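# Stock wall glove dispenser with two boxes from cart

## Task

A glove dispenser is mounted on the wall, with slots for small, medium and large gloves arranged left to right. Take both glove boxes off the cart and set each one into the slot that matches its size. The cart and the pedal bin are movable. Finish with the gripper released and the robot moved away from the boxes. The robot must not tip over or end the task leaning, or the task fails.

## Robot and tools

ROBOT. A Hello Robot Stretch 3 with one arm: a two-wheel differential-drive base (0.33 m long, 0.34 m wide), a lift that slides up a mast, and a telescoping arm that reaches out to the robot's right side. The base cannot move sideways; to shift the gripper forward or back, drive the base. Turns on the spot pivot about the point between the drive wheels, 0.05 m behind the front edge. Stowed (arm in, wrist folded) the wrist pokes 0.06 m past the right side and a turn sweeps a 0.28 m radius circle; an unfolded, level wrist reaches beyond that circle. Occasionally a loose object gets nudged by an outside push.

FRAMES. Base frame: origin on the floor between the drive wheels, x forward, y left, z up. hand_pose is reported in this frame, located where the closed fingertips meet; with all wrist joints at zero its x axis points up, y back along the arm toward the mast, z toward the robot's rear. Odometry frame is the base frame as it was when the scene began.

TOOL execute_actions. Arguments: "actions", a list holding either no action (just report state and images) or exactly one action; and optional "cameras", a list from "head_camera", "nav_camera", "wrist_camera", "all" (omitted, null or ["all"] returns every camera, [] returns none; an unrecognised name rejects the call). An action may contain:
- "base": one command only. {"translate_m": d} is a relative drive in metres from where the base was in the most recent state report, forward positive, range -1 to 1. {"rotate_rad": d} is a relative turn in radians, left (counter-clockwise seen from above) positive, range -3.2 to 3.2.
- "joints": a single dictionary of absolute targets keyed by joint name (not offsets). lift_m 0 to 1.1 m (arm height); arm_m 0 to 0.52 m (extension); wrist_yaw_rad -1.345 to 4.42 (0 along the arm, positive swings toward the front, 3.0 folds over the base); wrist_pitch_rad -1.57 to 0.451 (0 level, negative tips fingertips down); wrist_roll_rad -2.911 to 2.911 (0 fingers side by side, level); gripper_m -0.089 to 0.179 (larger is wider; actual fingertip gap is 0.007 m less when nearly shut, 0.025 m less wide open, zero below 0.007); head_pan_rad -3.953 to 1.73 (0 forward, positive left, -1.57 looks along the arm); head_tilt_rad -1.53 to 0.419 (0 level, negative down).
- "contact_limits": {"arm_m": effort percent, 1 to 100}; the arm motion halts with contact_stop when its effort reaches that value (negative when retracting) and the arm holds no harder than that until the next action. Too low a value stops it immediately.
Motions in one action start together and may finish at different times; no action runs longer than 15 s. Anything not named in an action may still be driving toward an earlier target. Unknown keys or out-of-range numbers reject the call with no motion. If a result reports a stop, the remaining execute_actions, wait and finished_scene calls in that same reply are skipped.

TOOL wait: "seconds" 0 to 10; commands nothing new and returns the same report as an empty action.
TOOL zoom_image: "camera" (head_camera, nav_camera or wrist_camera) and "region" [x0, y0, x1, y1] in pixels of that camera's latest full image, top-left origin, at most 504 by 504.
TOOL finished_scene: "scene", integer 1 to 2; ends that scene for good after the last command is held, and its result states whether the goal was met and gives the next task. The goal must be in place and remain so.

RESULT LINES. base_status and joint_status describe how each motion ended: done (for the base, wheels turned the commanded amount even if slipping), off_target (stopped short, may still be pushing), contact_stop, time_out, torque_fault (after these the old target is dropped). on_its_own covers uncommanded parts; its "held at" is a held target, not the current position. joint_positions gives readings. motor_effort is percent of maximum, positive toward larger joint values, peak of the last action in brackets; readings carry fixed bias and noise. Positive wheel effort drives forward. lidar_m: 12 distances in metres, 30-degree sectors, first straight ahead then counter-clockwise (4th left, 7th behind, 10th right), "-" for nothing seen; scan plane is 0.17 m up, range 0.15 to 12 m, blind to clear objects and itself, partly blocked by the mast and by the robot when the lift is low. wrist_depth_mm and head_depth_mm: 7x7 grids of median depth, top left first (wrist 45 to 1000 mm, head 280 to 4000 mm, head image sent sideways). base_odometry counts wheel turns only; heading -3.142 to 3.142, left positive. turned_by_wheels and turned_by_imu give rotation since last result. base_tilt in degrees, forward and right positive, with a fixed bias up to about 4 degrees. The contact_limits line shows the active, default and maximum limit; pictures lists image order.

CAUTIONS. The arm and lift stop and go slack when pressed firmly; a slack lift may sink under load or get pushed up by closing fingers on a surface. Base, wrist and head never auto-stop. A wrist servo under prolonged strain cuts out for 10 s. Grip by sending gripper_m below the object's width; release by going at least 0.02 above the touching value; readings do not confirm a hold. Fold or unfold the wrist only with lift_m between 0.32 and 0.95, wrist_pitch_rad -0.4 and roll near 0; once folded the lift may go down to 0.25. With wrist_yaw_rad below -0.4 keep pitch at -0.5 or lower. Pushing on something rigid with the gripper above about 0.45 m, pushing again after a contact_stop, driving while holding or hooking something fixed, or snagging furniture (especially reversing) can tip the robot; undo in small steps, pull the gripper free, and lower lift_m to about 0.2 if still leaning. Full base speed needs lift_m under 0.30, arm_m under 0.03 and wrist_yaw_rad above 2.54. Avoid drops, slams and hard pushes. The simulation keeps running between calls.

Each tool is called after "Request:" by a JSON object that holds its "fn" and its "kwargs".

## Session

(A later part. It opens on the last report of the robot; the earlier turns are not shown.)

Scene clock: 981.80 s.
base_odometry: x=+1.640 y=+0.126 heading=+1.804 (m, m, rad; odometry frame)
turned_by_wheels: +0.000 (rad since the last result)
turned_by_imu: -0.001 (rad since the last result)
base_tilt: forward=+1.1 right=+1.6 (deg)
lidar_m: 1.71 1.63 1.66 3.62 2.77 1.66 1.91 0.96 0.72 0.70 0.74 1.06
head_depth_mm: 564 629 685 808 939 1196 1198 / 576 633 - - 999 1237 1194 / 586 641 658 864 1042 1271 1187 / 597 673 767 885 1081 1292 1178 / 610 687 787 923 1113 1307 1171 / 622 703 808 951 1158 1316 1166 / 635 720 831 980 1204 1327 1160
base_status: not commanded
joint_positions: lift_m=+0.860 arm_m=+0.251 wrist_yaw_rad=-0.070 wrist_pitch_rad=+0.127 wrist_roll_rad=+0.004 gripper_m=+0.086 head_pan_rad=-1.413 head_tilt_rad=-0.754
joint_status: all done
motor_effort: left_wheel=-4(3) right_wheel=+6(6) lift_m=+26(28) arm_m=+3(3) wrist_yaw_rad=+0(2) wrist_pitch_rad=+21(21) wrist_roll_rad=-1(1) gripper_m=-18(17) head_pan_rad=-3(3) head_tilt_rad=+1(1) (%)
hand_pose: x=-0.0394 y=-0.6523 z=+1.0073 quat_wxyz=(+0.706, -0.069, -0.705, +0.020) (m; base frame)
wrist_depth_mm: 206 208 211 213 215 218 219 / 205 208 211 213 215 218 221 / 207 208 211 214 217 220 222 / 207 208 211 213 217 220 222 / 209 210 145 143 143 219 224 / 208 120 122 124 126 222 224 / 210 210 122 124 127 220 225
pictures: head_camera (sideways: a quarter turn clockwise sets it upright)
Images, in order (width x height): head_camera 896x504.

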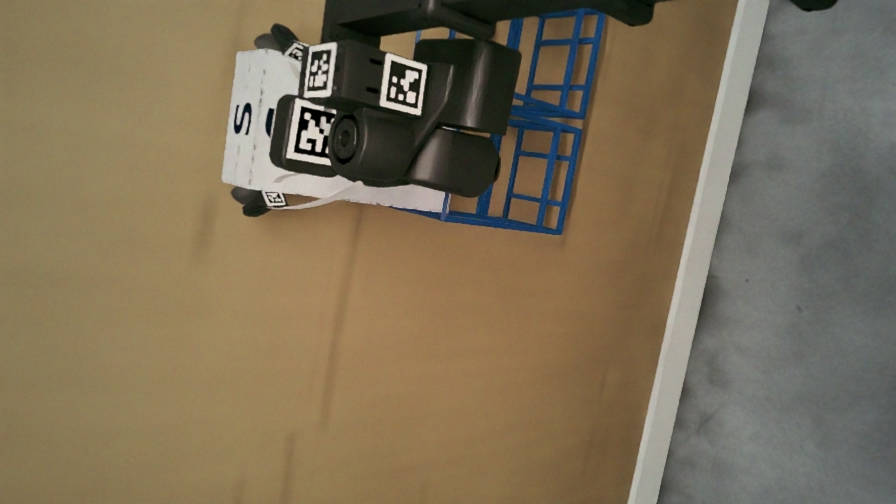

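Request:
{"fn": "execute_actions", "kwargs": {"actions": [{"joints": {"lift_m": 0.76}}], "cameras": ["head_camera", "wrist_camera"]}}

Scene clock: 990.93 s.
base_odometry: x=+1.640 y=+0.126 heading=+1.804 (m, m, rad; odometry frame)
turned_by_wheels: +0.000 (rad since the last result)
turned_by_imu: -0.001 (rad since the last result)
base_tilt: forward=+1.1 right=+1.6 (deg)
lidar_m: 1.71 1.63 1.66 3.62 2.77 1.66 1.90 0.96 0.72 0.71 0.74 1.06
head_depth_mm: 565 632 711 798 - - - / 575 645 692 - 1076 1236 1190 / 587 657 705 758 1094 1271 1183 / 597 672 767 886 1079 1288 1178 / 609 687 785 923 1115 1311 1166 / 621 701 810 951 1161 1319 1169 / 634 718 829 984 1203 1330 1162
base_status: not commanded
joint_positions: lift_m=+0.760 arm_m=+0.251 wrist_yaw_rad=-0.070 wrist_pitch_rad=+0.127 wrist_roll_rad=+0.004 gripper_m=+0.086 head_pan_rad=-1.413 head_tilt_rad=-0.754
joint_status: all done
motor_effort: left_wheel=-3(3) right_wheel=+6(6) lift_m=+27(26) arm_m=+4(3) wrist_yaw_rad=+2(2) wrist_pitch_rad=+21(21) wrist_roll_rad=-1(1) gripper_m=-18(18) head_pan_rad=-3(3) head_tilt_rad=+2(1) (%)
hand_pose: x=-0.0394 y=-0.6523 z=+0.9073 quat_wxyz=(+0.706, -0.069, -0.705, +0.020) (m; base frame)
wrist_depth_mm: 205 207 210 211 214 217 221 / 206 208 210 214 215 218 221 / 207 209 211 214 216 219 222 / 207 209 212 214 217 220 222 / 208 210 144 142 143 220 223 / 209 121 122 124 126 222 224 / 209 210 122 124 127 221 225
pictures: head_camera (sideways: a quarter turn clockwise sets it upright), wrist_camera
Images, in order (width x height): head_camera 896x504, wrist_camera 644x364.

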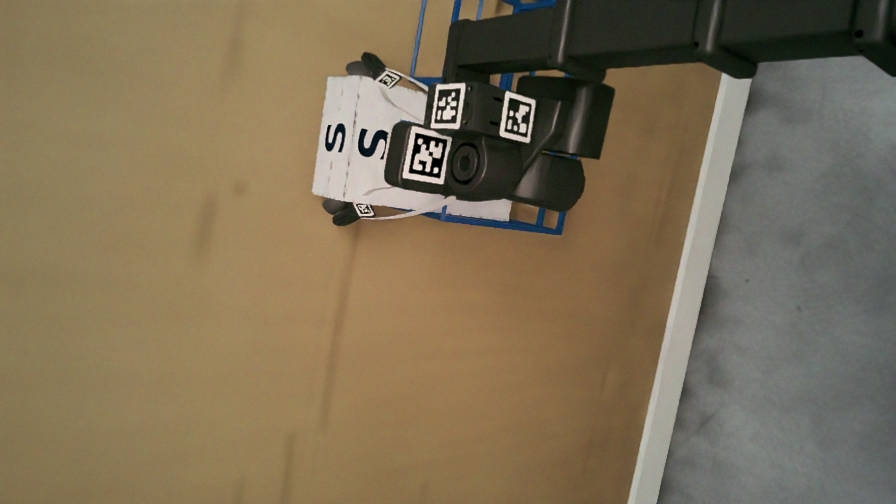

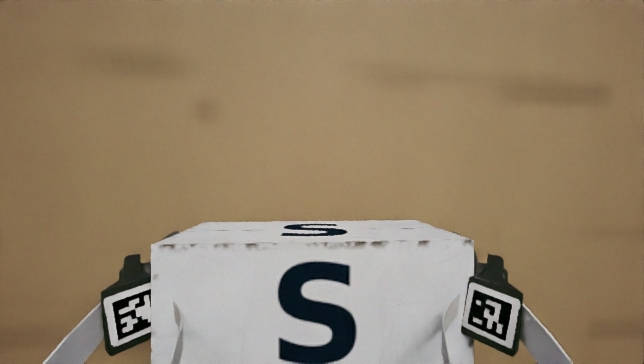

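Request:
{"fn": "execute_actions", "kwargs": {"actions": [{"joints": {"lift_m": 0.70}}], "cameras": ["head_camera", "wrist_camera"]}}

Scene clock: 996.50 s.
base_odometry: x=+1.640 y=+0.126 heading=+1.804 (m, m, rad; odometry frame)
turned_by_wheels: +0.000 (rad since the last result)
turned_by_imu: -0.001 (rad since the last result)
base_tilt: forward=+1.1 right=+1.7 (deg)
lidar_m: 1.72 1.63 1.66 3.62 2.77 1.66 1.91 0.95 0.72 0.71 0.74 1.06
head_depth_mm: 566 631 715 824 919 1139 - / 575 644 731 722 - 1256 1187 / 586 657 736 727 - 1271 1190 / 597 673 769 890 1077 1292 1182 / 609 687 786 922 1116 1303 1173 / 621 701 810 953 1157 1318 1167 / 634 719 830 982 1202 1333 1157
base_status: not commanded
joint_positions: lift_m=+0.700 arm_m=+0.251 wrist_yaw_rad=-0.070 wrist_pitch_rad=+0.127 wrist_roll_rad=+0.004 gripper_m=+0.086 head_pan_rad=-1.413 head_tilt_rad=-0.754
joint_status: all done
motor_effort: left_wheel=-4(3) right_wheel=+5(6) lift_m=+26(26) arm_m=+3(4) wrist_yaw_rad=+0(0) wrist_pitch_rad=+21(21) wrist_roll_rad=-1(1) gripper_m=-17(17) head_pan_rad=-3(3) head_tilt_rad=+2(1) (%)
hand_pose: x=-0.0394 y=-0.6523 z=+0.8473 quat_wxyz=(+0.706, -0.069, -0.705, +0.020) (m; base frame)
wrist_depth_mm: 206 208 211 212 215 218 221 / 206 209 210 213 215 218 222 / 207 208 211 214 216 219 222 / 207 209 211 214 217 219 223 / 208 209 145 143 143 220 222 / 209 120 122 124 126 222 224 / 209 210 122 124 127 221 224
pictures: head_camera (sideways: a quarter turn clockwise sets it upright), wrist_camera
Images, in order (width x height): head_camera 896x504, wrist_camera 644x364.

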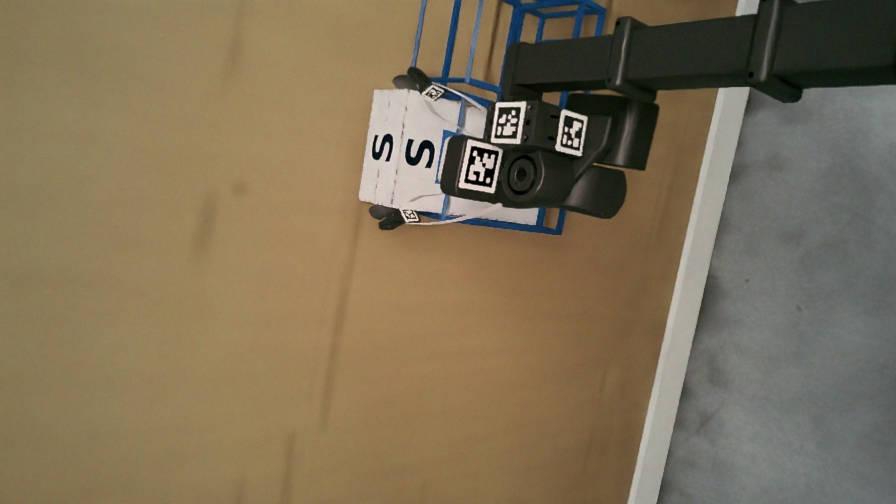

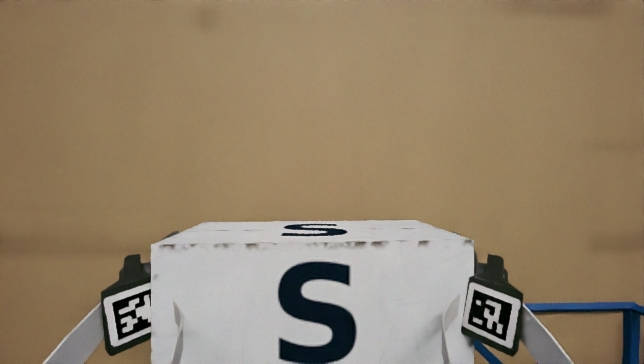

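Request:
{"fn": "zoom_image", "kwargs": {"camera": "head_camera", "region": [340, 50, 620, 250]}}

Region (340, 50, 620, 250) of head_camera's 896x504 image, scaled by 1.800, with more detail than that image has; it fills the top 360 rows of this view, and the rest is white.

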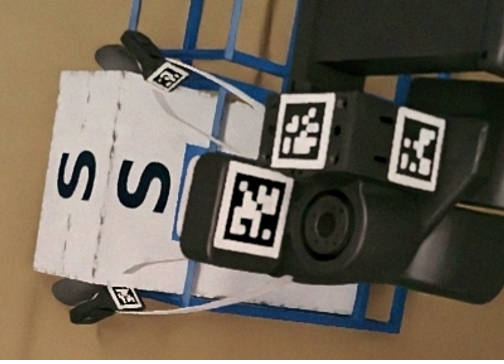

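Request:
{"fn": "execute_actions", "kwargs": {"actions": [{"joints": {"lift_m": 0.68}}], "cameras": ["head_camera"]}}

Request:
{"fn": "zoom_image", "kwargs": {"camera": "head_camera", "region": [340, 50, 620, 250]}}

Scene clock: 1006.57 s.
base_odometry: x=+1.640 y=+0.126 heading=+1.804 (m, m, rad; odometry frame)
turned_by_wheels: +0.000 (rad since the last result)
turned_by_imu: -0.001 (rad since the last result)
base_tilt: forward=+1.1 right=+1.6 (deg)
lidar_m: 1.72 1.62 1.66 3.62 2.77 1.66 1.90 0.96 0.73 0.70 0.74 1.06
head_depth_mm: 566 630 715 824 920 1180 - / 575 644 731 750 - 1270 1194 / 587 657 750 740 - 1277 1182 / 597 672 768 888 1073 1290 1172 / 609 687 786 925 1118 1305 1173 / 620 702 810 953 1157 1316 1165 / 635 719 830 979 1201 1326 1156
base_status: not commanded
joint_positions: lift_m=+0.680 arm_m=+0.251 wrist_yaw_rad=-0.070 wrist_pitch_rad=+0.131 wrist_roll_rad=+0.004 gripper_m=+0.086 head_pan_rad=-1.413 head_tilt_rad=-0.754
joint_status: all done
motor_effort: left_wheel=-5(4) right_wheel=+5(6) lift_m=+27(27) arm_m=+3(3) wrist_yaw_rad=+1(0) wrist_pitch_rad=+20(21) wrist_roll_rad=-1(1) gripper_m=-18(18) head_pan_rad=-3(3) head_tilt_rad=+1(1) (%)
hand_pose: x=-0.0394 y=-0.6523 z=+0.8283 quat_wxyz=(+0.706, -0.071, -0.705, +0.021) (m; base frame)
wrist_depth_mm: 206 208 210 213 216 218 222 / 207 208 211 213 217 219 221 / 208 209 212 214 217 219 223 / 207 210 212 215 216 219 223 / 208 209 144 143 143 221 225 / 208 121 122 124 126 221 223 / 209 121 122 124 126 134 223
pictures: head_camera (sideways: a quarter turn clockwise sets it upright)
Images, in order (width x height): head_camera 896x504.

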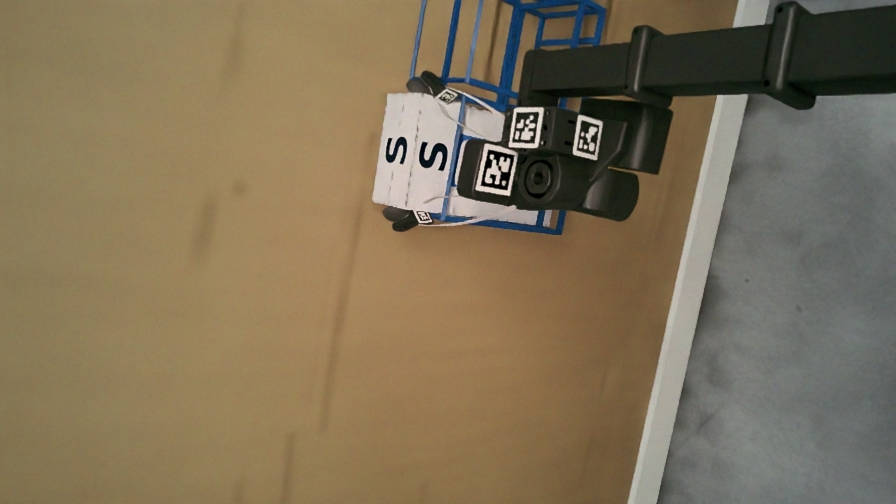

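Region (340, 50, 620, 250) of head_camera's 896x504 image, scaled by 1.800, with more detail than that image has; it fills the top 360 rows of this view, and the rest is white.

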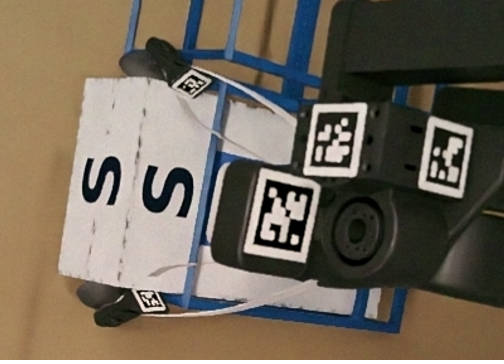

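Request:
{"fn": "execute_actions", "kwargs": {"actions": [{"joints": {"lift_m": 0.668}}], "cameras": ["head_camera"]}}

Request:
{"fn": "zoom_image", "kwargs": {"camera": "head_camera", "region": [340, 50, 620, 250]}}

Scene clock: 1012.93 s.
base_odometry: x=+1.640 y=+0.126 heading=+1.804 (m, m, rad; odometry frame)
turned_by_wheels: +0.000 (rad since the last result)
turned_by_imu: -0.001 (rad since the last result)
base_tilt: forward=+1.1 right=+1.6 (deg)
lidar_m: 1.72 1.62 1.66 3.62 2.77 1.66 1.90 0.95 0.72 0.71 0.74 1.06
head_depth_mm: 565 632 714 824 921 1176 - / 576 643 731 747 - 1265 1190 / 587 657 750 741 - 1281 1184 / 598 673 766 890 1073 1287 1176 / 610 688 787 922 1116 1307 1173 / 622 703 807 953 1160 1319 1166 / 635 719 831 984 1205 1335 1156
base_status: not commanded
joint_positions: lift_m=+0.668 arm_m=+0.251 wrist_yaw_rad=-0.070 wrist_pitch_rad=+0.172 wrist_roll_rad=+0.004 gripper_m=+0.086 head_pan_rad=-1.413 head_tilt_rad=-0.754
joint_status: all done
motor_effort: left_wheel=-5(4) right_wheel=+6(6) lift_m=+23(24) arm_m=+4(3) wrist_yaw_rad=+0(2) wrist_pitch_rad=+8(20) wrist_roll_rad=-1(1) gripper_m=-17(17) head_pan_rad=-3(3) head_tilt_rad=+1(2) (%)
hand_pose: x=-0.0394 y=-0.6517 z=+0.8269 quat_wxyz=(+0.705, -0.085, -0.703, +0.036) (m; base frame)
wrist_depth_mm: 213 214 217 220 224 226 229 / 211 214 217 220 223 224 228 / 211 213 215 217 220 224 227 / 210 211 214 217 220 222 224 / 210 211 143 141 141 221 224 / 207 120 122 124 126 221 223 / 206 123 122 123 126 128 221
pictures: head_camera (sideways: a quarter turn clockwise sets it upright)
Images, in order (width x height): head_camera 896x504.

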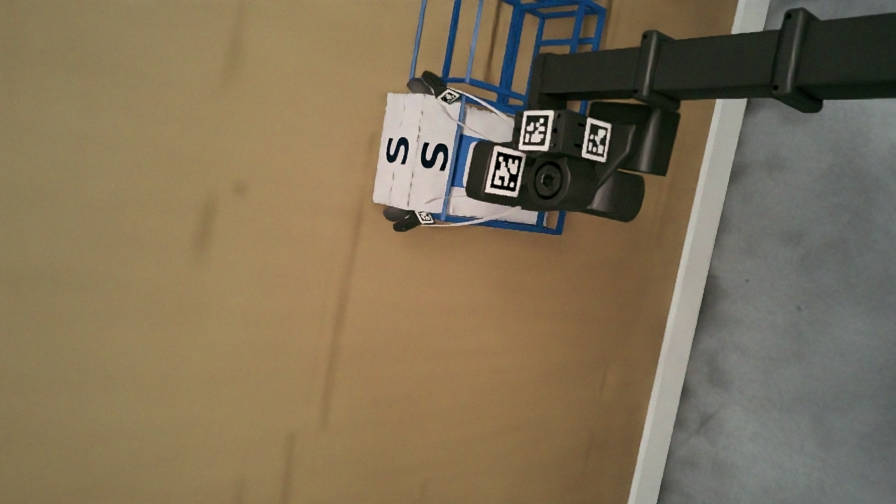

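Region (340, 50, 620, 250) of head_camera's 896x504 image, scaled by 1.800, with more detail than that image has; it fills the top 360 rows of this view, and the rest is white.

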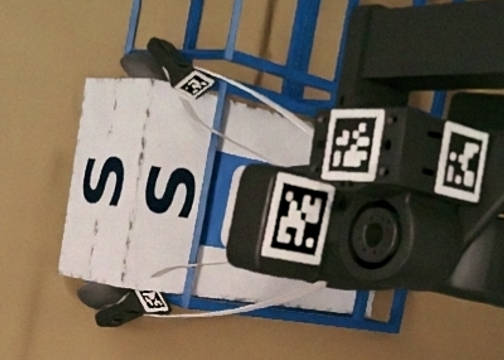

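Request:
{"fn": "execute_actions", "kwargs": {"actions": []}}

Scene clock: 1040.97 s.
base_odometry: x=+1.640 y=+0.126 heading=+1.804 (m, m, rad; odometry frame)
turned_by_wheels: +0.000 (rad since the last result)
turned_by_imu: -0.001 (rad since the last result)
base_tilt: forward=+1.1 right=+1.6 (deg)
lidar_m: 1.72 1.62 1.66 3.60 2.77 1.65 1.90 0.96 0.72 0.71 0.74 1.06
head_depth_mm: 564 631 714 825 923 1183 - / 576 643 732 751 - 1267 1191 / 586 658 750 740 - 1275 1185 / 597 672 768 889 1076 1293 1180 / 610 686 786 926 1116 1308 1174 / 622 702 809 954 1159 1319 1167 / 634 718 830 985 1204 1328 1164
base_status: not commanded
joint_positions: lift_m=+0.668 arm_m=+0.251 wrist_yaw_rad=-0.070 wrist_pitch_rad=+0.172 wrist_roll_rad=+0.004 gripper_m=+0.086 head_pan_rad=-1.413 head_tilt_rad=-0.754
joint_status: all done
motor_effort: left_wheel=-4(4) right_wheel=+6(6) lift_m=+23(24) arm_m=+3(3) wrist_yaw_rad=+0(2) wrist_pitch_rad=+8(20) wrist_roll_rad=-1(1) gripper_m=-18(17) head_pan_rad=-3(3) head_tilt_rad=+2(2) (%)
hand_pose: x=-0.0394 y=-0.6517 z=+0.8269 quat_wxyz=(+0.705, -0.085, -0.703, +0.036) (m; base frame)
wrist_depth_mm: 213 215 218 221 223 227 229 / 211 213 217 219 221 225 228 / 210 213 216 219 221 223 228 / 209 212 214 218 221 223 226 / 208 211 143 141 141 222 224 / 208 121 122 124 126 222 223 / 206 122 122 124 126 128 223
pictures: head_camera (sideways: a quarter turn clockwise sets it upright), nav_camera (sideways: a quarter turn counterclockwise sets it upright), wrist_camera
Images, in order (width x height): head_camera 896x504, nav_camera 672x504, wrist_camera 644x364.

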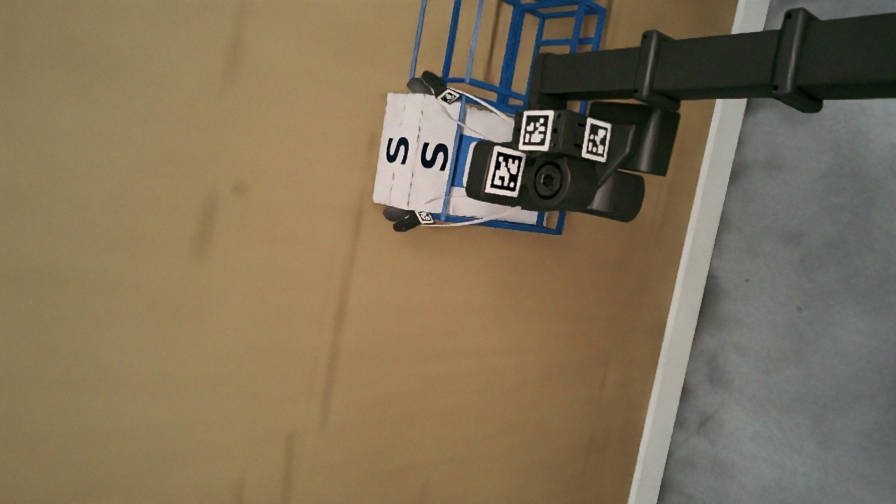

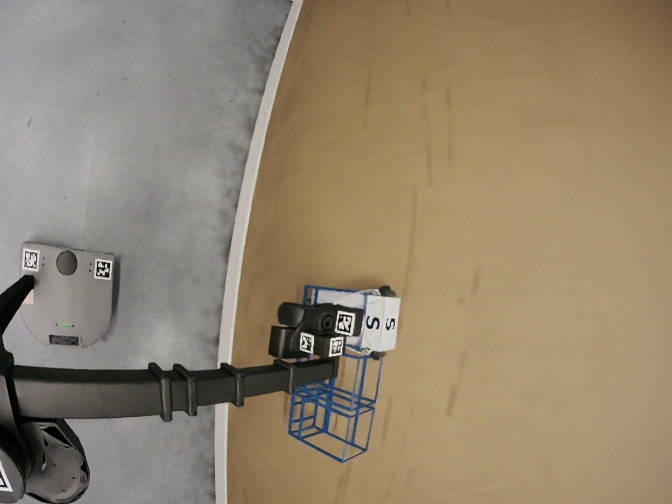

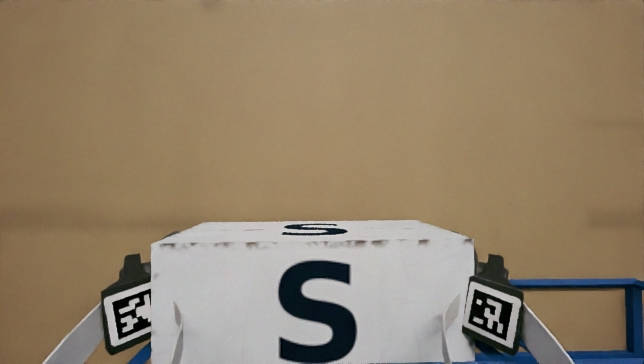

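Request:
{"fn": "execute_actions", "kwargs": {"actions": [{"joints": {"gripper_m": 0.17}}]}}

Scene clock: 1047.20 s.
base_odometry: x=+1.640 y=+0.126 heading=+1.804 (m, m, rad; odometry frame)
turned_by_wheels: +0.000 (rad since the last result)
turned_by_imu: -0.001 (rad since the last result)
base_tilt: forward=+1.1 right=+1.6 (deg)
lidar_m: 1.72 1.62 1.67 3.61 2.78 1.66 1.91 0.96 0.72 0.70 0.74 1.06
head_depth_mm: 565 631 715 824 921 1179 - / 575 644 733 757 - 1261 1191 / 585 658 747 734 - 1284 1190 / 597 671 767 892 1077 1294 1182 / 610 686 789 923 1113 1304 1174 / 621 701 808 951 1156 1317 1165 / 635 719 829 983 1203 1327 1160
base_status: not commanded
joint_positions: lift_m=+0.668 arm_m=+0.251 wrist_yaw_rad=-0.068 wrist_pitch_rad=+0.177 wrist_roll_rad=+0.002 gripper_m=+0.170 head_pan_rad=-1.413 head_tilt_rad=-0.754
joint_status: all done
motor_effort: left_wheel=-3(3) right_wheel=+5(6) lift_m=+23(24) arm_m=+3(3) wrist_yaw_rad=-1(1) wrist_pitch_rad=+7(9) wrist_roll_rad=+0(1) gripper_m=+0(87) head_pan_rad=-3(3) head_tilt_rad=+2(1) (%)
hand_pose: x=-0.0389 y=-0.6516 z=+0.8283 quat_wxyz=(+0.706, -0.086, -0.702, +0.038) (m; base frame)
wrist_depth_mm: 214 216 218 223 224 226 228 / 213 214 217 221 223 225 227 / 212 214 216 219 223 224 227 / 210 212 215 218 219 223 226 / 209 212 212 216 217 222 225 / 208 115 116 118 120 121 222 / - 115 115 116 118 120 222
pictures: head_camera (sideways: a quarter turn clockwise sets it upright), nav_camera (sideways: a quarter turn counterclockwise sets it upright), wrist_camera
Images, in order (width x height): head_camera 896x504, nav_camera 672x504, wrist_camera 644x364.

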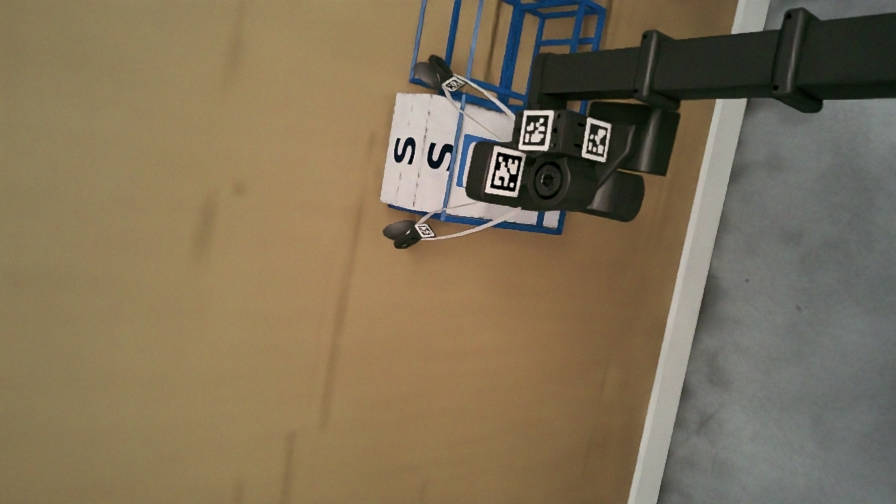

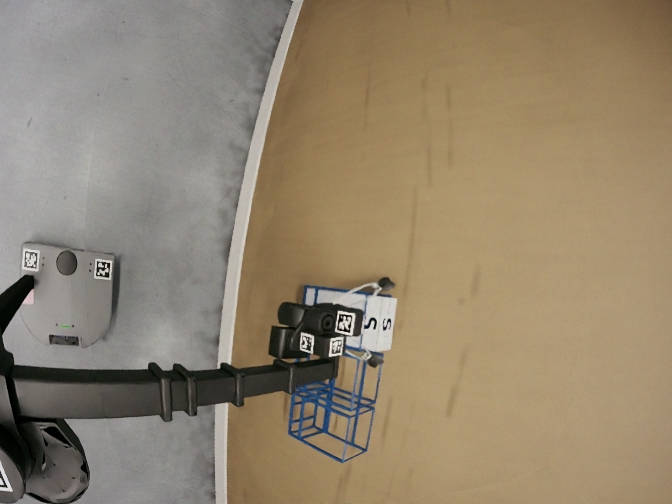

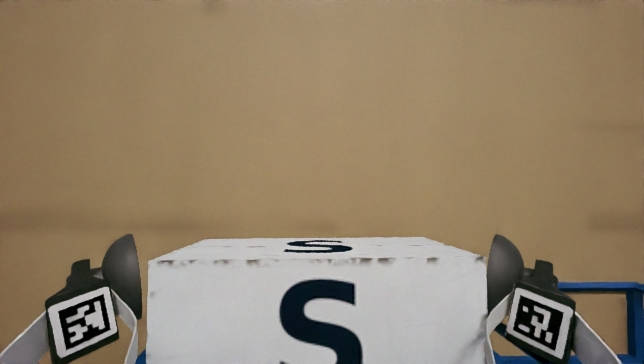

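Request:
{"fn": "execute_actions", "kwargs": {"actions": [{"joints": {"lift_m": 0.73}}], "cameras": ["head_camera"]}}

Request:
{"fn": "execute_actions", "kwargs": {"actions": [{"joints": {"arm_m": 0.02}}], "cameras": ["head_camera", "wrist_camera"]}}

Scene clock: 1053.40 s.
base_odometry: x=+1.640 y=+0.126 heading=+1.804 (m, m, rad; odometry frame)
turned_by_wheels: +0.000 (rad since the last result)
turned_by_imu: -0.001 (rad since the last result)
base_tilt: forward=+1.1 right=+1.6 (deg)
lidar_m: 1.72 1.62 1.67 3.62 2.77 1.66 1.90 0.95 0.72 0.70 0.74 1.06
head_depth_mm: 566 631 711 819 919 - - / 577 643 732 756 - 1237 1192 / 587 658 749 750 1121 1275 1186 / 598 672 760 886 1079 1290 1176 / 609 686 787 923 1117 1304 1170 / 621 703 809 951 1159 1317 1163 / 634 719 830 984 1202 1325 1159
base_status: not commanded
joint_positions: lift_m=+0.730 arm_m=+0.251 wrist_yaw_rad=-0.068 wrist_pitch_rad=+0.178 wrist_roll_rad=+0.002 gripper_m=+0.170 head_pan_rad=-1.413 head_tilt_rad=-0.754
joint_status: all done
motor_effort: left_wheel=-3(4) right_wheel=+5(5) lift_m=+27(28) arm_m=+4(3) wrist_yaw_rad=-2(0) wrist_pitch_rad=+7(7) wrist_roll_rad=+1(0) gripper_m=+0(0) head_pan_rad=-3(3) head_tilt_rad=+1(1) (%)
hand_pose: x=-0.0389 y=-0.6516 z=+0.8903 quat_wxyz=(+0.706, -0.087, -0.702, +0.039) (m; base frame)
wrist_depth_mm: 215 215 218 222 224 227 229 / 213 216 218 219 223 225 229 / 211 213 217 217 222 224 227 / 210 212 215 217 221 223 225 / 209 212 214 217 219 222 225 / 207 211 212 214 217 218 223 / - 209 211 213 216 217 221
pictures: head_camera (sideways: a quarter turn clockwise sets it upright)
Images, in order (width x height): head_camera 896x504.

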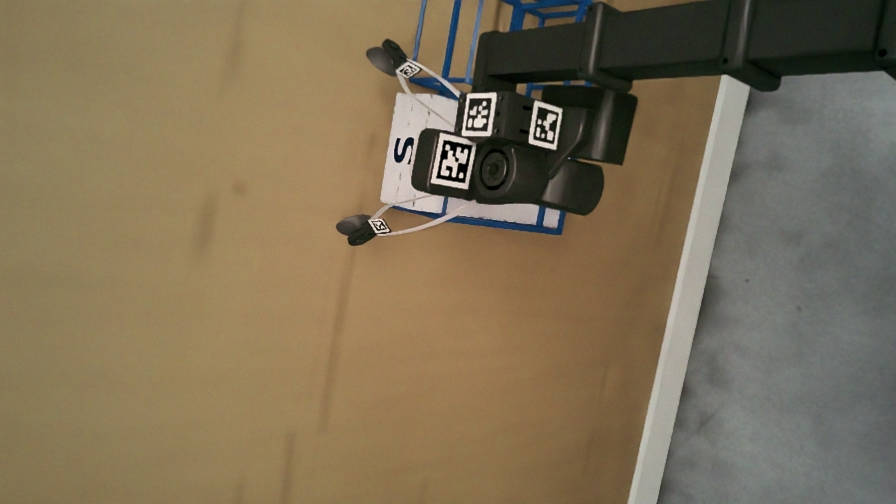

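Scene clock: 1056.33 s.
base_odometry: x=+1.640 y=+0.126 heading=+1.804 (m, m, rad; odometry frame)
turned_by_wheels: +0.000 (rad since the last result)
turned_by_imu: -0.001 (rad since the last result)
base_tilt: forward=+1.1 right=+1.5 (deg)
lidar_m: 1.72 1.63 1.66 3.62 2.77 1.66 1.89 0.96 0.73 0.71 0.74 1.06
head_depth_mm: 566 631 715 825 964 1192 1271 / 575 644 732 760 998 1233 - / 586 658 750 752 1042 - - / 598 672 768 878 1094 1292 1180 / 608 687 789 923 1112 1303 1170 / 621 703 809 955 1158 1318 1168 / 635 718 829 984 1204 1324 1158
base_status: not commanded
joint_positions: lift_m=+0.730 arm_m=+0.020 wrist_yaw_rad=-0.069 wrist_pitch_rad=+0.178 wrist_roll_rad=+0.002 gripper_m=+0.170 head_pan_rad=-1.413 head_tilt_rad=-0.754
joint_status: all done
motor_effort: left_wheel=-3(3) right_wheel=+5(5) lift_m=+27(27) arm_m=-3(4) wrist_yaw_rad=+0(0) wrist_pitch_rad=+6(6) wrist_roll_rad=+1(1) gripper_m=+1(1) head_pan_rad=-3(3) head_tilt_rad=+1(1) (%)
hand_pose: x=-0.0392 y=-0.4211 z=+0.8904 quat_wxyz=(+0.706, -0.087, -0.702, +0.038) (m; base frame)
wrist_depth_mm: 445 450 452 464 469 478 481 / 440 448 452 461 465 468 474 / 441 443 452 453 460 465 475 / 437 443 447 459 461 465 468 / 438 445 449 451 454 461 467 / 431 439 441 350 452 461 466 / - 438 439 346 448 456 463
pictures: head_camera (sideways: a quarter turn clockwise sets it upright), wrist_camera
Images, in order (width x height): head_camera 896x504, wrist_camera 644x364.

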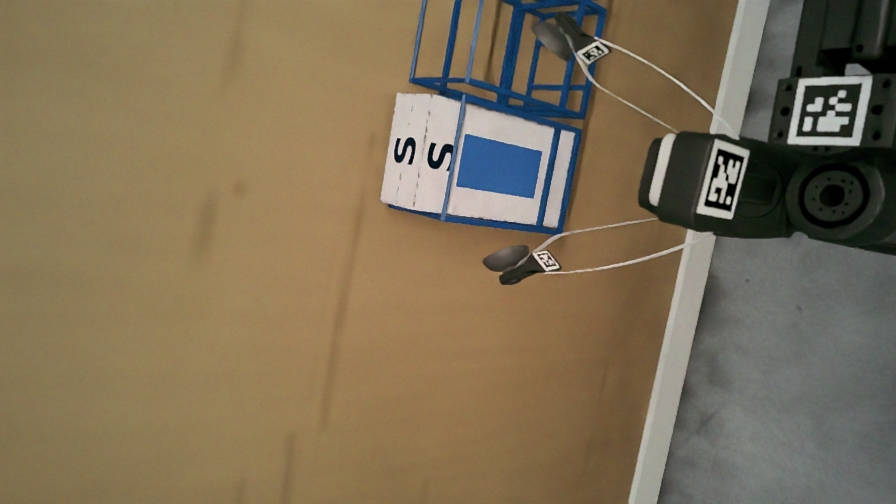

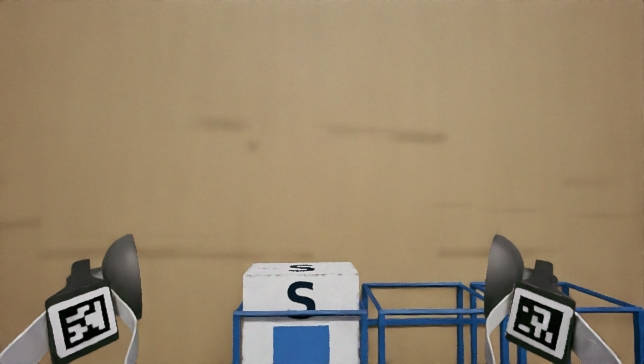

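Request:
{"fn": "execute_actions", "kwargs": {"actions": [{"base": {"rotate_rad": -0.5}, "joints": {"lift_m": 0.78, "wrist_pitch_rad": 0.0, "wrist_yaw_rad": 0.0, "gripper_m": 0.179, "head_pan_rad": -3.0, "head_tilt_rad": -0.6}}], "cameras": ["head_camera"]}}

Scene clock: 1092.63 s.
base_odometry: x=+1.640 y=+0.126 heading=+1.304 (m, m, rad; odometry frame)
turned_by_wheels: -0.500 (rad since the last result)
turned_by_imu: -0.505 (rad since the last result)
base_tilt: forward=+1.1 right=+1.6 (deg)
lidar_m: 1.09 1.72 1.63 1.71 3.65 2.71 1.66 2.05 0.94 0.72 0.71 0.75
head_depth_mm: 2056 2272 2577 2476 1879 1566 - / 1981 2188 2454 2438 1871 1559 - / 1899 2098 2294 2243 1858 1543 - / 1850 2023 2078 2221 1837 1502 1260 / 1799 1905 2071 2156 1811 1488 1255 / 1749 1908 2118 2244 1803 1467 1248 / 1689 1849 2048 2209 1785 1461 1238
base_status: done
joint_positions: lift_m=+0.780 arm_m=+0.020 wrist_yaw_rad=-0.001 wrist_pitch_rad=-0.015 wrist_roll_rad=+0.002 gripper_m=+0.179 head_pan_rad=-2.993 head_tilt_rad=-0.606
joint_status: all done
motor_effort: left_wheel=+5(10) right_wheel=-4(10) lift_m=+28(30) arm_m=-3(3) wrist_yaw_rad=+1(2) wrist_pitch_rad=+4(6) wrist_roll_rad=+1(1) gripper_m=+1(49) head_pan_rad=-3(47) head_tilt_rad=+2(14) (%)
hand_pose: x=-0.0218 y=-0.4211 z=+0.8908 quat_wxyz=(+0.707, +0.005, -0.707, -0.006) (m; base frame)
wrist_depth_mm: 362 402 448 508 593 717 867 / 367 408 454 524 613 735 933 / 377 419 470 535 634 769 973 / 381 420 484 553 650 786 - / 377 440 486 565 673 824 - / 306 450 498 572 690 815 - / - 455 508 578 717 861 -
pictures: head_camera (sideways: a quarter turn clockwise sets it upright)
Images, in order (width x height): head_camera 896x504.

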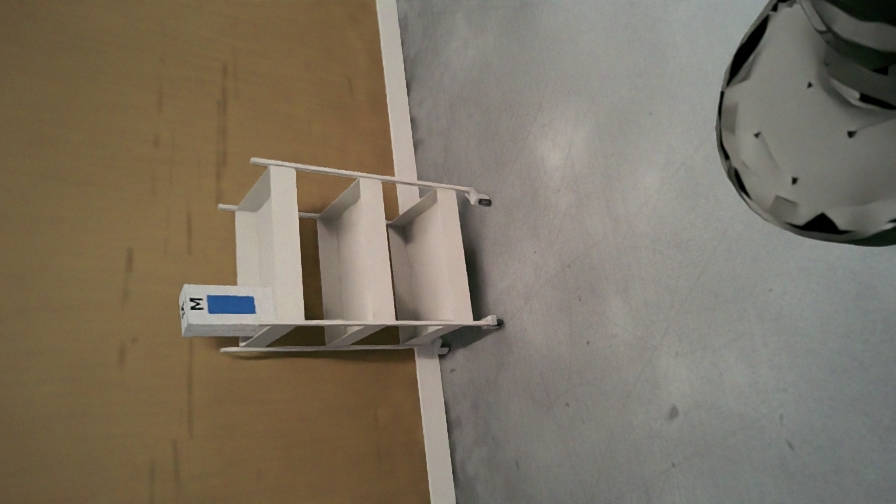

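Request:
{"fn": "execute_actions", "kwargs": {"actions": [{"base": {"translate_m": -1.0}, "joints": {"head_pan_rad": -2.7}}], "cameras": ["head_camera", "nav_camera"]}}

Scene clock: 1123.23 s.
base_odometry: x=+1.377 y=-0.839 heading=+1.304 (m, m, rad; odometry frame)
turned_by_wheels: +0.000 (rad since the last result)
turned_by_imu: -0.008 (rad since the last result)
base_tilt: forward=+1.1 right=+1.6 (deg)
lidar_m: 1.74 2.29 2.15 3.09 3.21 1.53 0.73 0.71 1.22 1.17 1.14 1.21
head_depth_mm: 976 1076 1191 1299 1497 1489 - / 973 1068 1194 1171 1172 1191 1264 / 967 1062 1187 1166 1162 1185 1241 / 965 1067 1022 1060 1156 1275 1234 / 959 1057 1152 1100 1147 1262 1224 / 956 1053 1168 1316 1501 1472 1246 / 957 1049 1168 1310 1500 1464 1264
base_status: done
joint_positions: lift_m=+0.780 arm_m=+0.020 wrist_yaw_rad=-0.001 wrist_pitch_rad=-0.015 wrist_roll_rad=+0.002 gripper_m=+0.179 head_pan_rad=-2.707 head_tilt_rad=-0.606
joint_status: all done
motor_effort: left_wheel=+4(8) right_wheel=-4(11) lift_m=+28(28) arm_m=-3(2) wrist_yaw_rad=+1(1) wrist_pitch_rad=+4(5) wrist_roll_rad=+1(1) gripper_m=+0(1) head_pan_rad=+4(26) head_tilt_rad=+2(2) (%)
hand_pose: x=-0.0218 y=-0.4211 z=+0.8908 quat_wxyz=(+0.707, +0.005, -0.707, -0.006) (m; base frame)
wrist_depth_mm: 706 779 894 1000 - - 818 / 717 790 914 - - - 817 / 731 800 903 - - - 851 / 744 844 922 - - - 853 / 758 841 968 - - - 875 / 753 893 982 - - - 862 / - 894 - - - - 818
pictures: head_camera (sideways: a quarter turn clockwise sets it upright), nav_camera (sideways: a quarter turn counterclockwise sets it upright)
Images, in order (width x height): head_camera 896x504, nav_camera 672x504.

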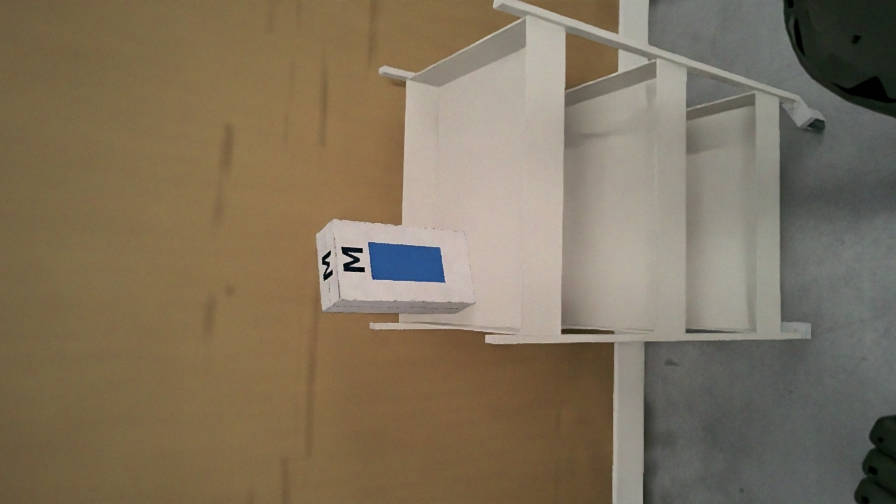

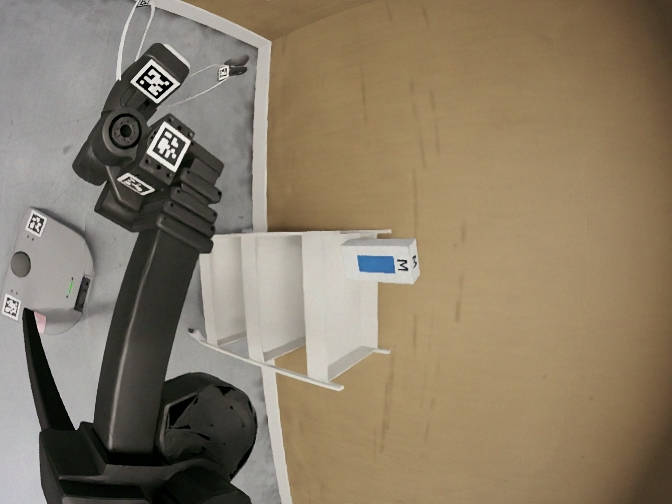

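Request:
{"fn": "execute_actions", "kwargs": {"actions": [{"base": {"translate_m": -0.11}}], "cameras": []}}

Request:
{"fn": "execute_actions", "kwargs": {"actions": [{"base": {"rotate_rad": -1.04}, "joints": {"head_pan_rad": -1.57, "head_tilt_rad": -0.55}}]}}

Scene clock: 1148.73 s.
base_odometry: x=+1.348 y=-0.945 heading=+1.304 (m, m, rad; odometry frame)
turned_by_wheels: +0.000 (rad since the last result)
turned_by_imu: -0.002 (rad since the last result)
base_tilt: forward=+1.1 right=+1.6 (deg)
lidar_m: 1.82 2.23 2.24 3.19 3.17 1.39 0.64 0.62 1.11 1.22 1.19 1.26
head_depth_mm: 887 976 1089 1230 941 1493 - / 885 974 1085 1118 936 1056 1194 / 881 968 1080 1116 930 1069 1191 / 878 965 1055 1031 922 1061 1186 / 876 962 1038 949 914 1052 1181 / 871 956 1064 1199 1315 1401 1240 / 868 955 1059 1195 1360 1458 1263
base_status: done
joint_positions: lift_m=+0.780 arm_m=+0.020 wrist_yaw_rad=-0.001 wrist_pitch_rad=-0.015 wrist_roll_rad=+0.002 gripper_m=+0.179 head_pan_rad=-2.707 head_tilt_rad=-0.606
joint_status: not commanded
motor_effort: left_wheel=+4(8) right_wheel=-4(10) lift_m=+27(27) arm_m=-3(3) wrist_yaw_rad=+1(0) wrist_pitch_rad=+4(4) wrist_roll_rad=+1(1) gripper_m=+0(1) head_pan_rad=+4(3) head_tilt_rad=+2(2) (%)
hand_pose: x=-0.0218 y=-0.4211 z=+0.8908 quat_wxyz=(+0.707, +0.005, -0.707, -0.006) (m; base frame)
wrist_depth_mm: 745 819 907 - - 936 743 / 761 828 934 - - 952 764 / 765 853 955 - - 965 759 / 778 860 983 - - 994 757 / 797 888 - - - - 770 / 795 932 - - - - 771 / - 946 - - - - 736
pictures: none
No camera images: the call's "cameras" was empty. Leave "cameras" out to get every camera's image.

Scene clock: 1151.37 s.
base_odometry: x=+1.348 y=-0.945 heading=+0.264 (m, m, rad; odometry frame)
turned_by_wheels: -1.040 (rad since the last result)
turned_by_imu: -1.050 (rad since the last result)
base_tilt: forward=+1.1 right=+1.6 (deg)
lidar_m: 1.19 1.27 1.84 2.23 2.25 3.20 3.15 1.39 0.63 0.62 1.12 1.22
head_depth_mm: 859 938 1030 1126 964 1040 1239 / 864 942 1036 1115 962 1034 1126 / 867 946 1040 1106 955 1052 1120 / 872 949 1046 914 946 1061 - / 876 957 1052 1149 977 1016 1142 / 882 961 1057 1175 1333 1461 1284 / 886 966 1063 1180 1338 1468 1275
base_status: done
joint_positions: lift_m=+0.780 arm_m=+0.020 wrist_yaw_rad=-0.001 wrist_pitch_rad=-0.015 wrist_roll_rad=+0.002 gripper_m=+0.179 head_pan_rad=-1.577 head_tilt_rad=-0.556
joint_status: all done
motor_effort: left_wheel=+5(12) right_wheel=-4(10) lift_m=+27(27) arm_m=-3(3) wrist_yaw_rad=+1(2) wrist_pitch_rad=+4(4) wrist_roll_rad=+1(1) gripper_m=+1(1) head_pan_rad=+4(47) head_tilt_rad=+2(7) (%)
hand_pose: x=-0.0217 y=-0.4211 z=+0.8907 quat_wxyz=(+0.707, +0.005, -0.707, -0.006) (m; base frame)
wrist_depth_mm: 783 775 752 739 742 744 712 / 810 789 784 782 762 755 744 / 847 815 799 786 785 783 753 / 853 846 826 593 797 801 774 / 872 866 851 601 806 803 801 / 919 891 881 601 639 640 811 / - 921 908 391 388 382 370
pictures: head_camera (sideways: a quarter turn clockwise sets it upright), nav_camera (sideways: a quarter turn counterclockwise sets it upright), wrist_camera
Images, in order (width x height): head_camera 896x504, nav_camera 672x504, wrist_camera 644x364.

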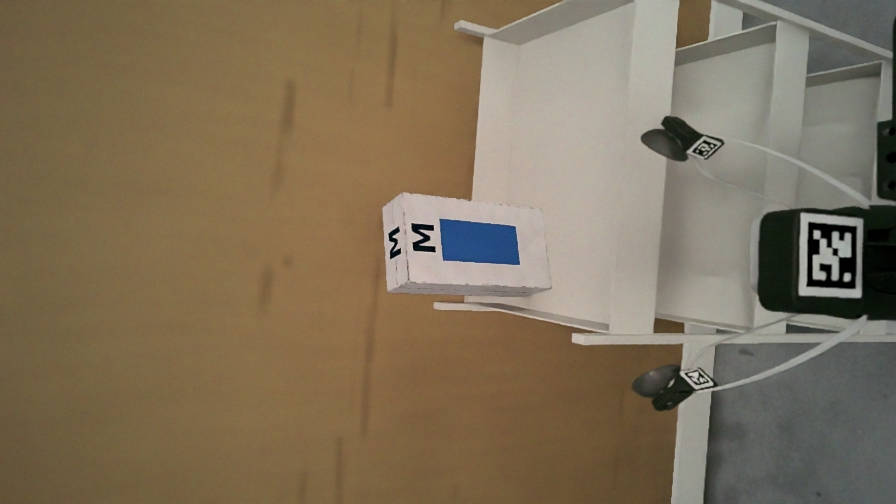

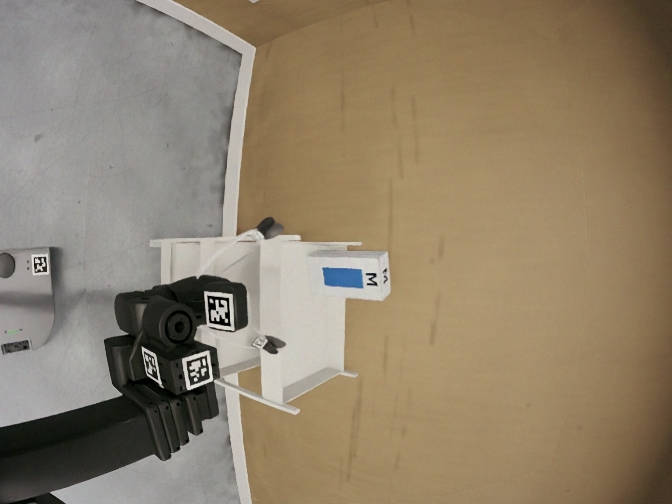

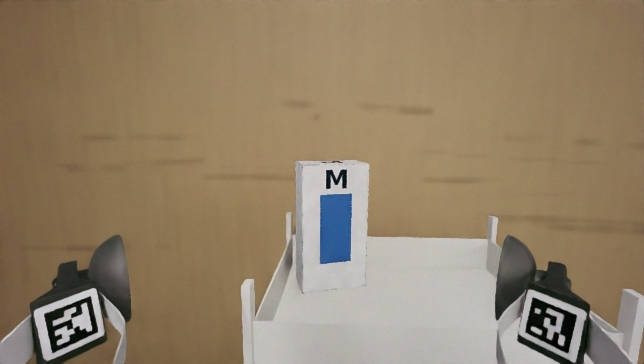

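Request:
{"fn": "execute_actions", "kwargs": {"actions": [{"base": {"translate_m": 0.02}, "joints": {"lift_m": 0.768, "wrist_yaw_rad": -0.055, "arm_m": 0.36, "head_tilt_rad": -0.5}}], "cameras": ["head_camera", "wrist_camera"]}}

Scene clock: 1204.23 s.
base_odometry: x=+1.367 y=-0.940 heading=+0.265 (m, m, rad; odometry frame)
turned_by_wheels: +0.000 (rad since the last result)
turned_by_imu: -0.001 (rad since the last result)
base_tilt: forward=+1.1 right=+1.6 (deg)
lidar_m: 1.17 1.25 1.80 2.23 2.24 3.20 3.17 1.39 0.64 0.62 1.11 1.20
head_depth_mm: 862 933 1014 1117 1028 896 967 / 865 935 1021 1122 1063 - - / 871 943 1030 1098 - 1066 1009 / 873 945 1032 914 - 1047 1003 / 876 950 1037 1123 1232 1054 1168 / 880 955 1038 1151 1273 1434 1322 / 885 960 1046 1154 1285 1445 1314
base_status: done
joint_positions: lift_m=+0.768 arm_m=+0.360 wrist_yaw_rad=-0.054 wrist_pitch_rad=-0.016 wrist_roll_rad=+0.002 gripper_m=+0.179 head_pan_rad=-1.577 head_tilt_rad=-0.507
joint_status: all done
motor_effort: left_wheel=+4(13) right_wheel=-4(7) lift_m=+23(23) arm_m=+4(6) wrist_yaw_rad=+0(1) wrist_pitch_rad=+5(5) wrist_roll_rad=+1(1) gripper_m=+0(0) head_pan_rad=+4(4) head_tilt_rad=+3(8) (%)
hand_pose: x=-0.0353 y=-0.7602 z=+0.8788 quat_wxyz=(+0.706, -0.013, -0.707, -0.025) (m; base frame)
wrist_depth_mm: 421 422 420 423 423 423 421 / 431 434 429 434 433 429 436 / 445 444 440 445 449 446 447 / 456 456 456 277 450 455 456 / 469 470 466 230 252 470 469 / 472 482 482 236 259 481 482 / - 498 493 243 268 379 379
pictures: head_camera (sideways: a quarter turn clockwise sets it upright), wrist_camera
Images, in order (width x height): head_camera 896x504, wrist_camera 644x364.

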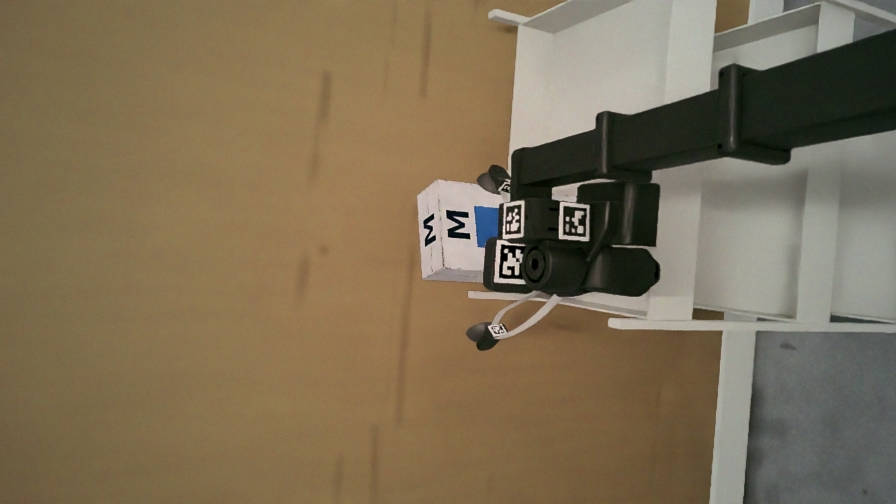

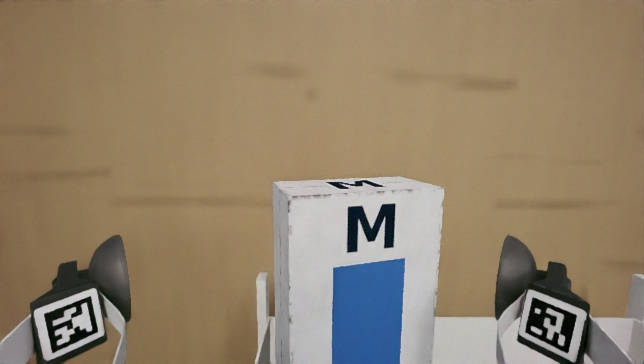

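Request:
{"fn": "execute_actions", "kwargs": {"actions": [{"base": {"translate_m": -0.137}, "joints": {"wrist_yaw_rad": 0.255, "arm_m": 0.40}}], "cameras": ["head_camera", "wrist_camera"]}}

Scene clock: 1262.70 s.
base_odometry: x=+1.235 y=-0.976 heading=+0.265 (m, m, rad; odometry frame)
turned_by_wheels: +0.000 (rad since the last result)
turned_by_imu: -0.001 (rad since the last result)
base_tilt: forward=+1.1 right=+1.6 (deg)
lidar_m: 1.31 1.39 2.01 2.21 2.25 3.08 3.02 1.38 0.62 0.61 0.64 1.34
head_depth_mm: 853 923 1004 1105 1227 1374 1396 / 860 927 1008 1106 1057 - - / 863 933 1016 1109 - 876 1015 / 863 935 1022 1103 - 1030 1003 / 869 939 1027 903 944 1023 997 / 873 944 1031 1103 949 1016 989 / 876 949 1038 1141 1269 1410 1311
base_status: done
joint_positions: lift_m=+0.768 arm_m=+0.400 wrist_yaw_rad=+0.253 wrist_pitch_rad=-0.016 wrist_roll_rad=+0.002 gripper_m=+0.179 head_pan_rad=-1.577 head_tilt_rad=-0.507
joint_status: all done
motor_effort: left_wheel=+5(5) right_wheel=-3(11) lift_m=+23(22) arm_m=+4(4) wrist_yaw_rad=+1(3) wrist_pitch_rad=+5(5) wrist_roll_rad=+1(1) gripper_m=+0(1) head_pan_rad=+4(4) head_tilt_rad=+3(3) (%)
hand_pose: x=+0.0426 y=-0.7924 z=+0.8788 quat_wxyz=(+0.702, +0.095, -0.701, +0.083) (m; base frame)
wrist_depth_mm: 528 475 436 396 364 336 316 / 552 493 448 405 375 344 319 / 576 509 461 416 379 353 329 / 585 524 462 417 386 361 333 / 613 544 203 202 384 368 340 / 655 549 209 208 395 385 347 / - 568 215 214 315 391 346
pictures: head_camera (sideways: a quarter turn clockwise sets it upright), wrist_camera
Images, in order (width x height): head_camera 896x504, wrist_camera 644x364.

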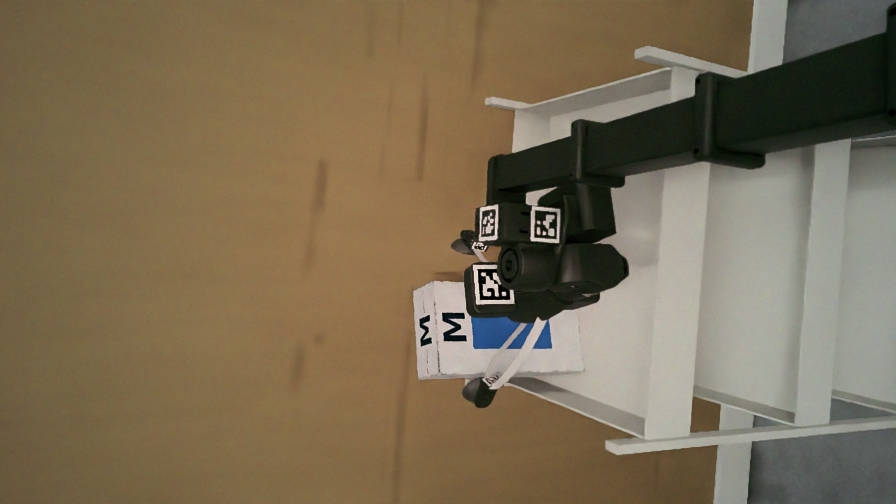

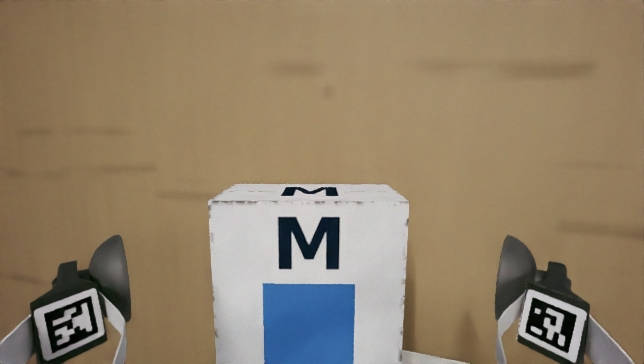

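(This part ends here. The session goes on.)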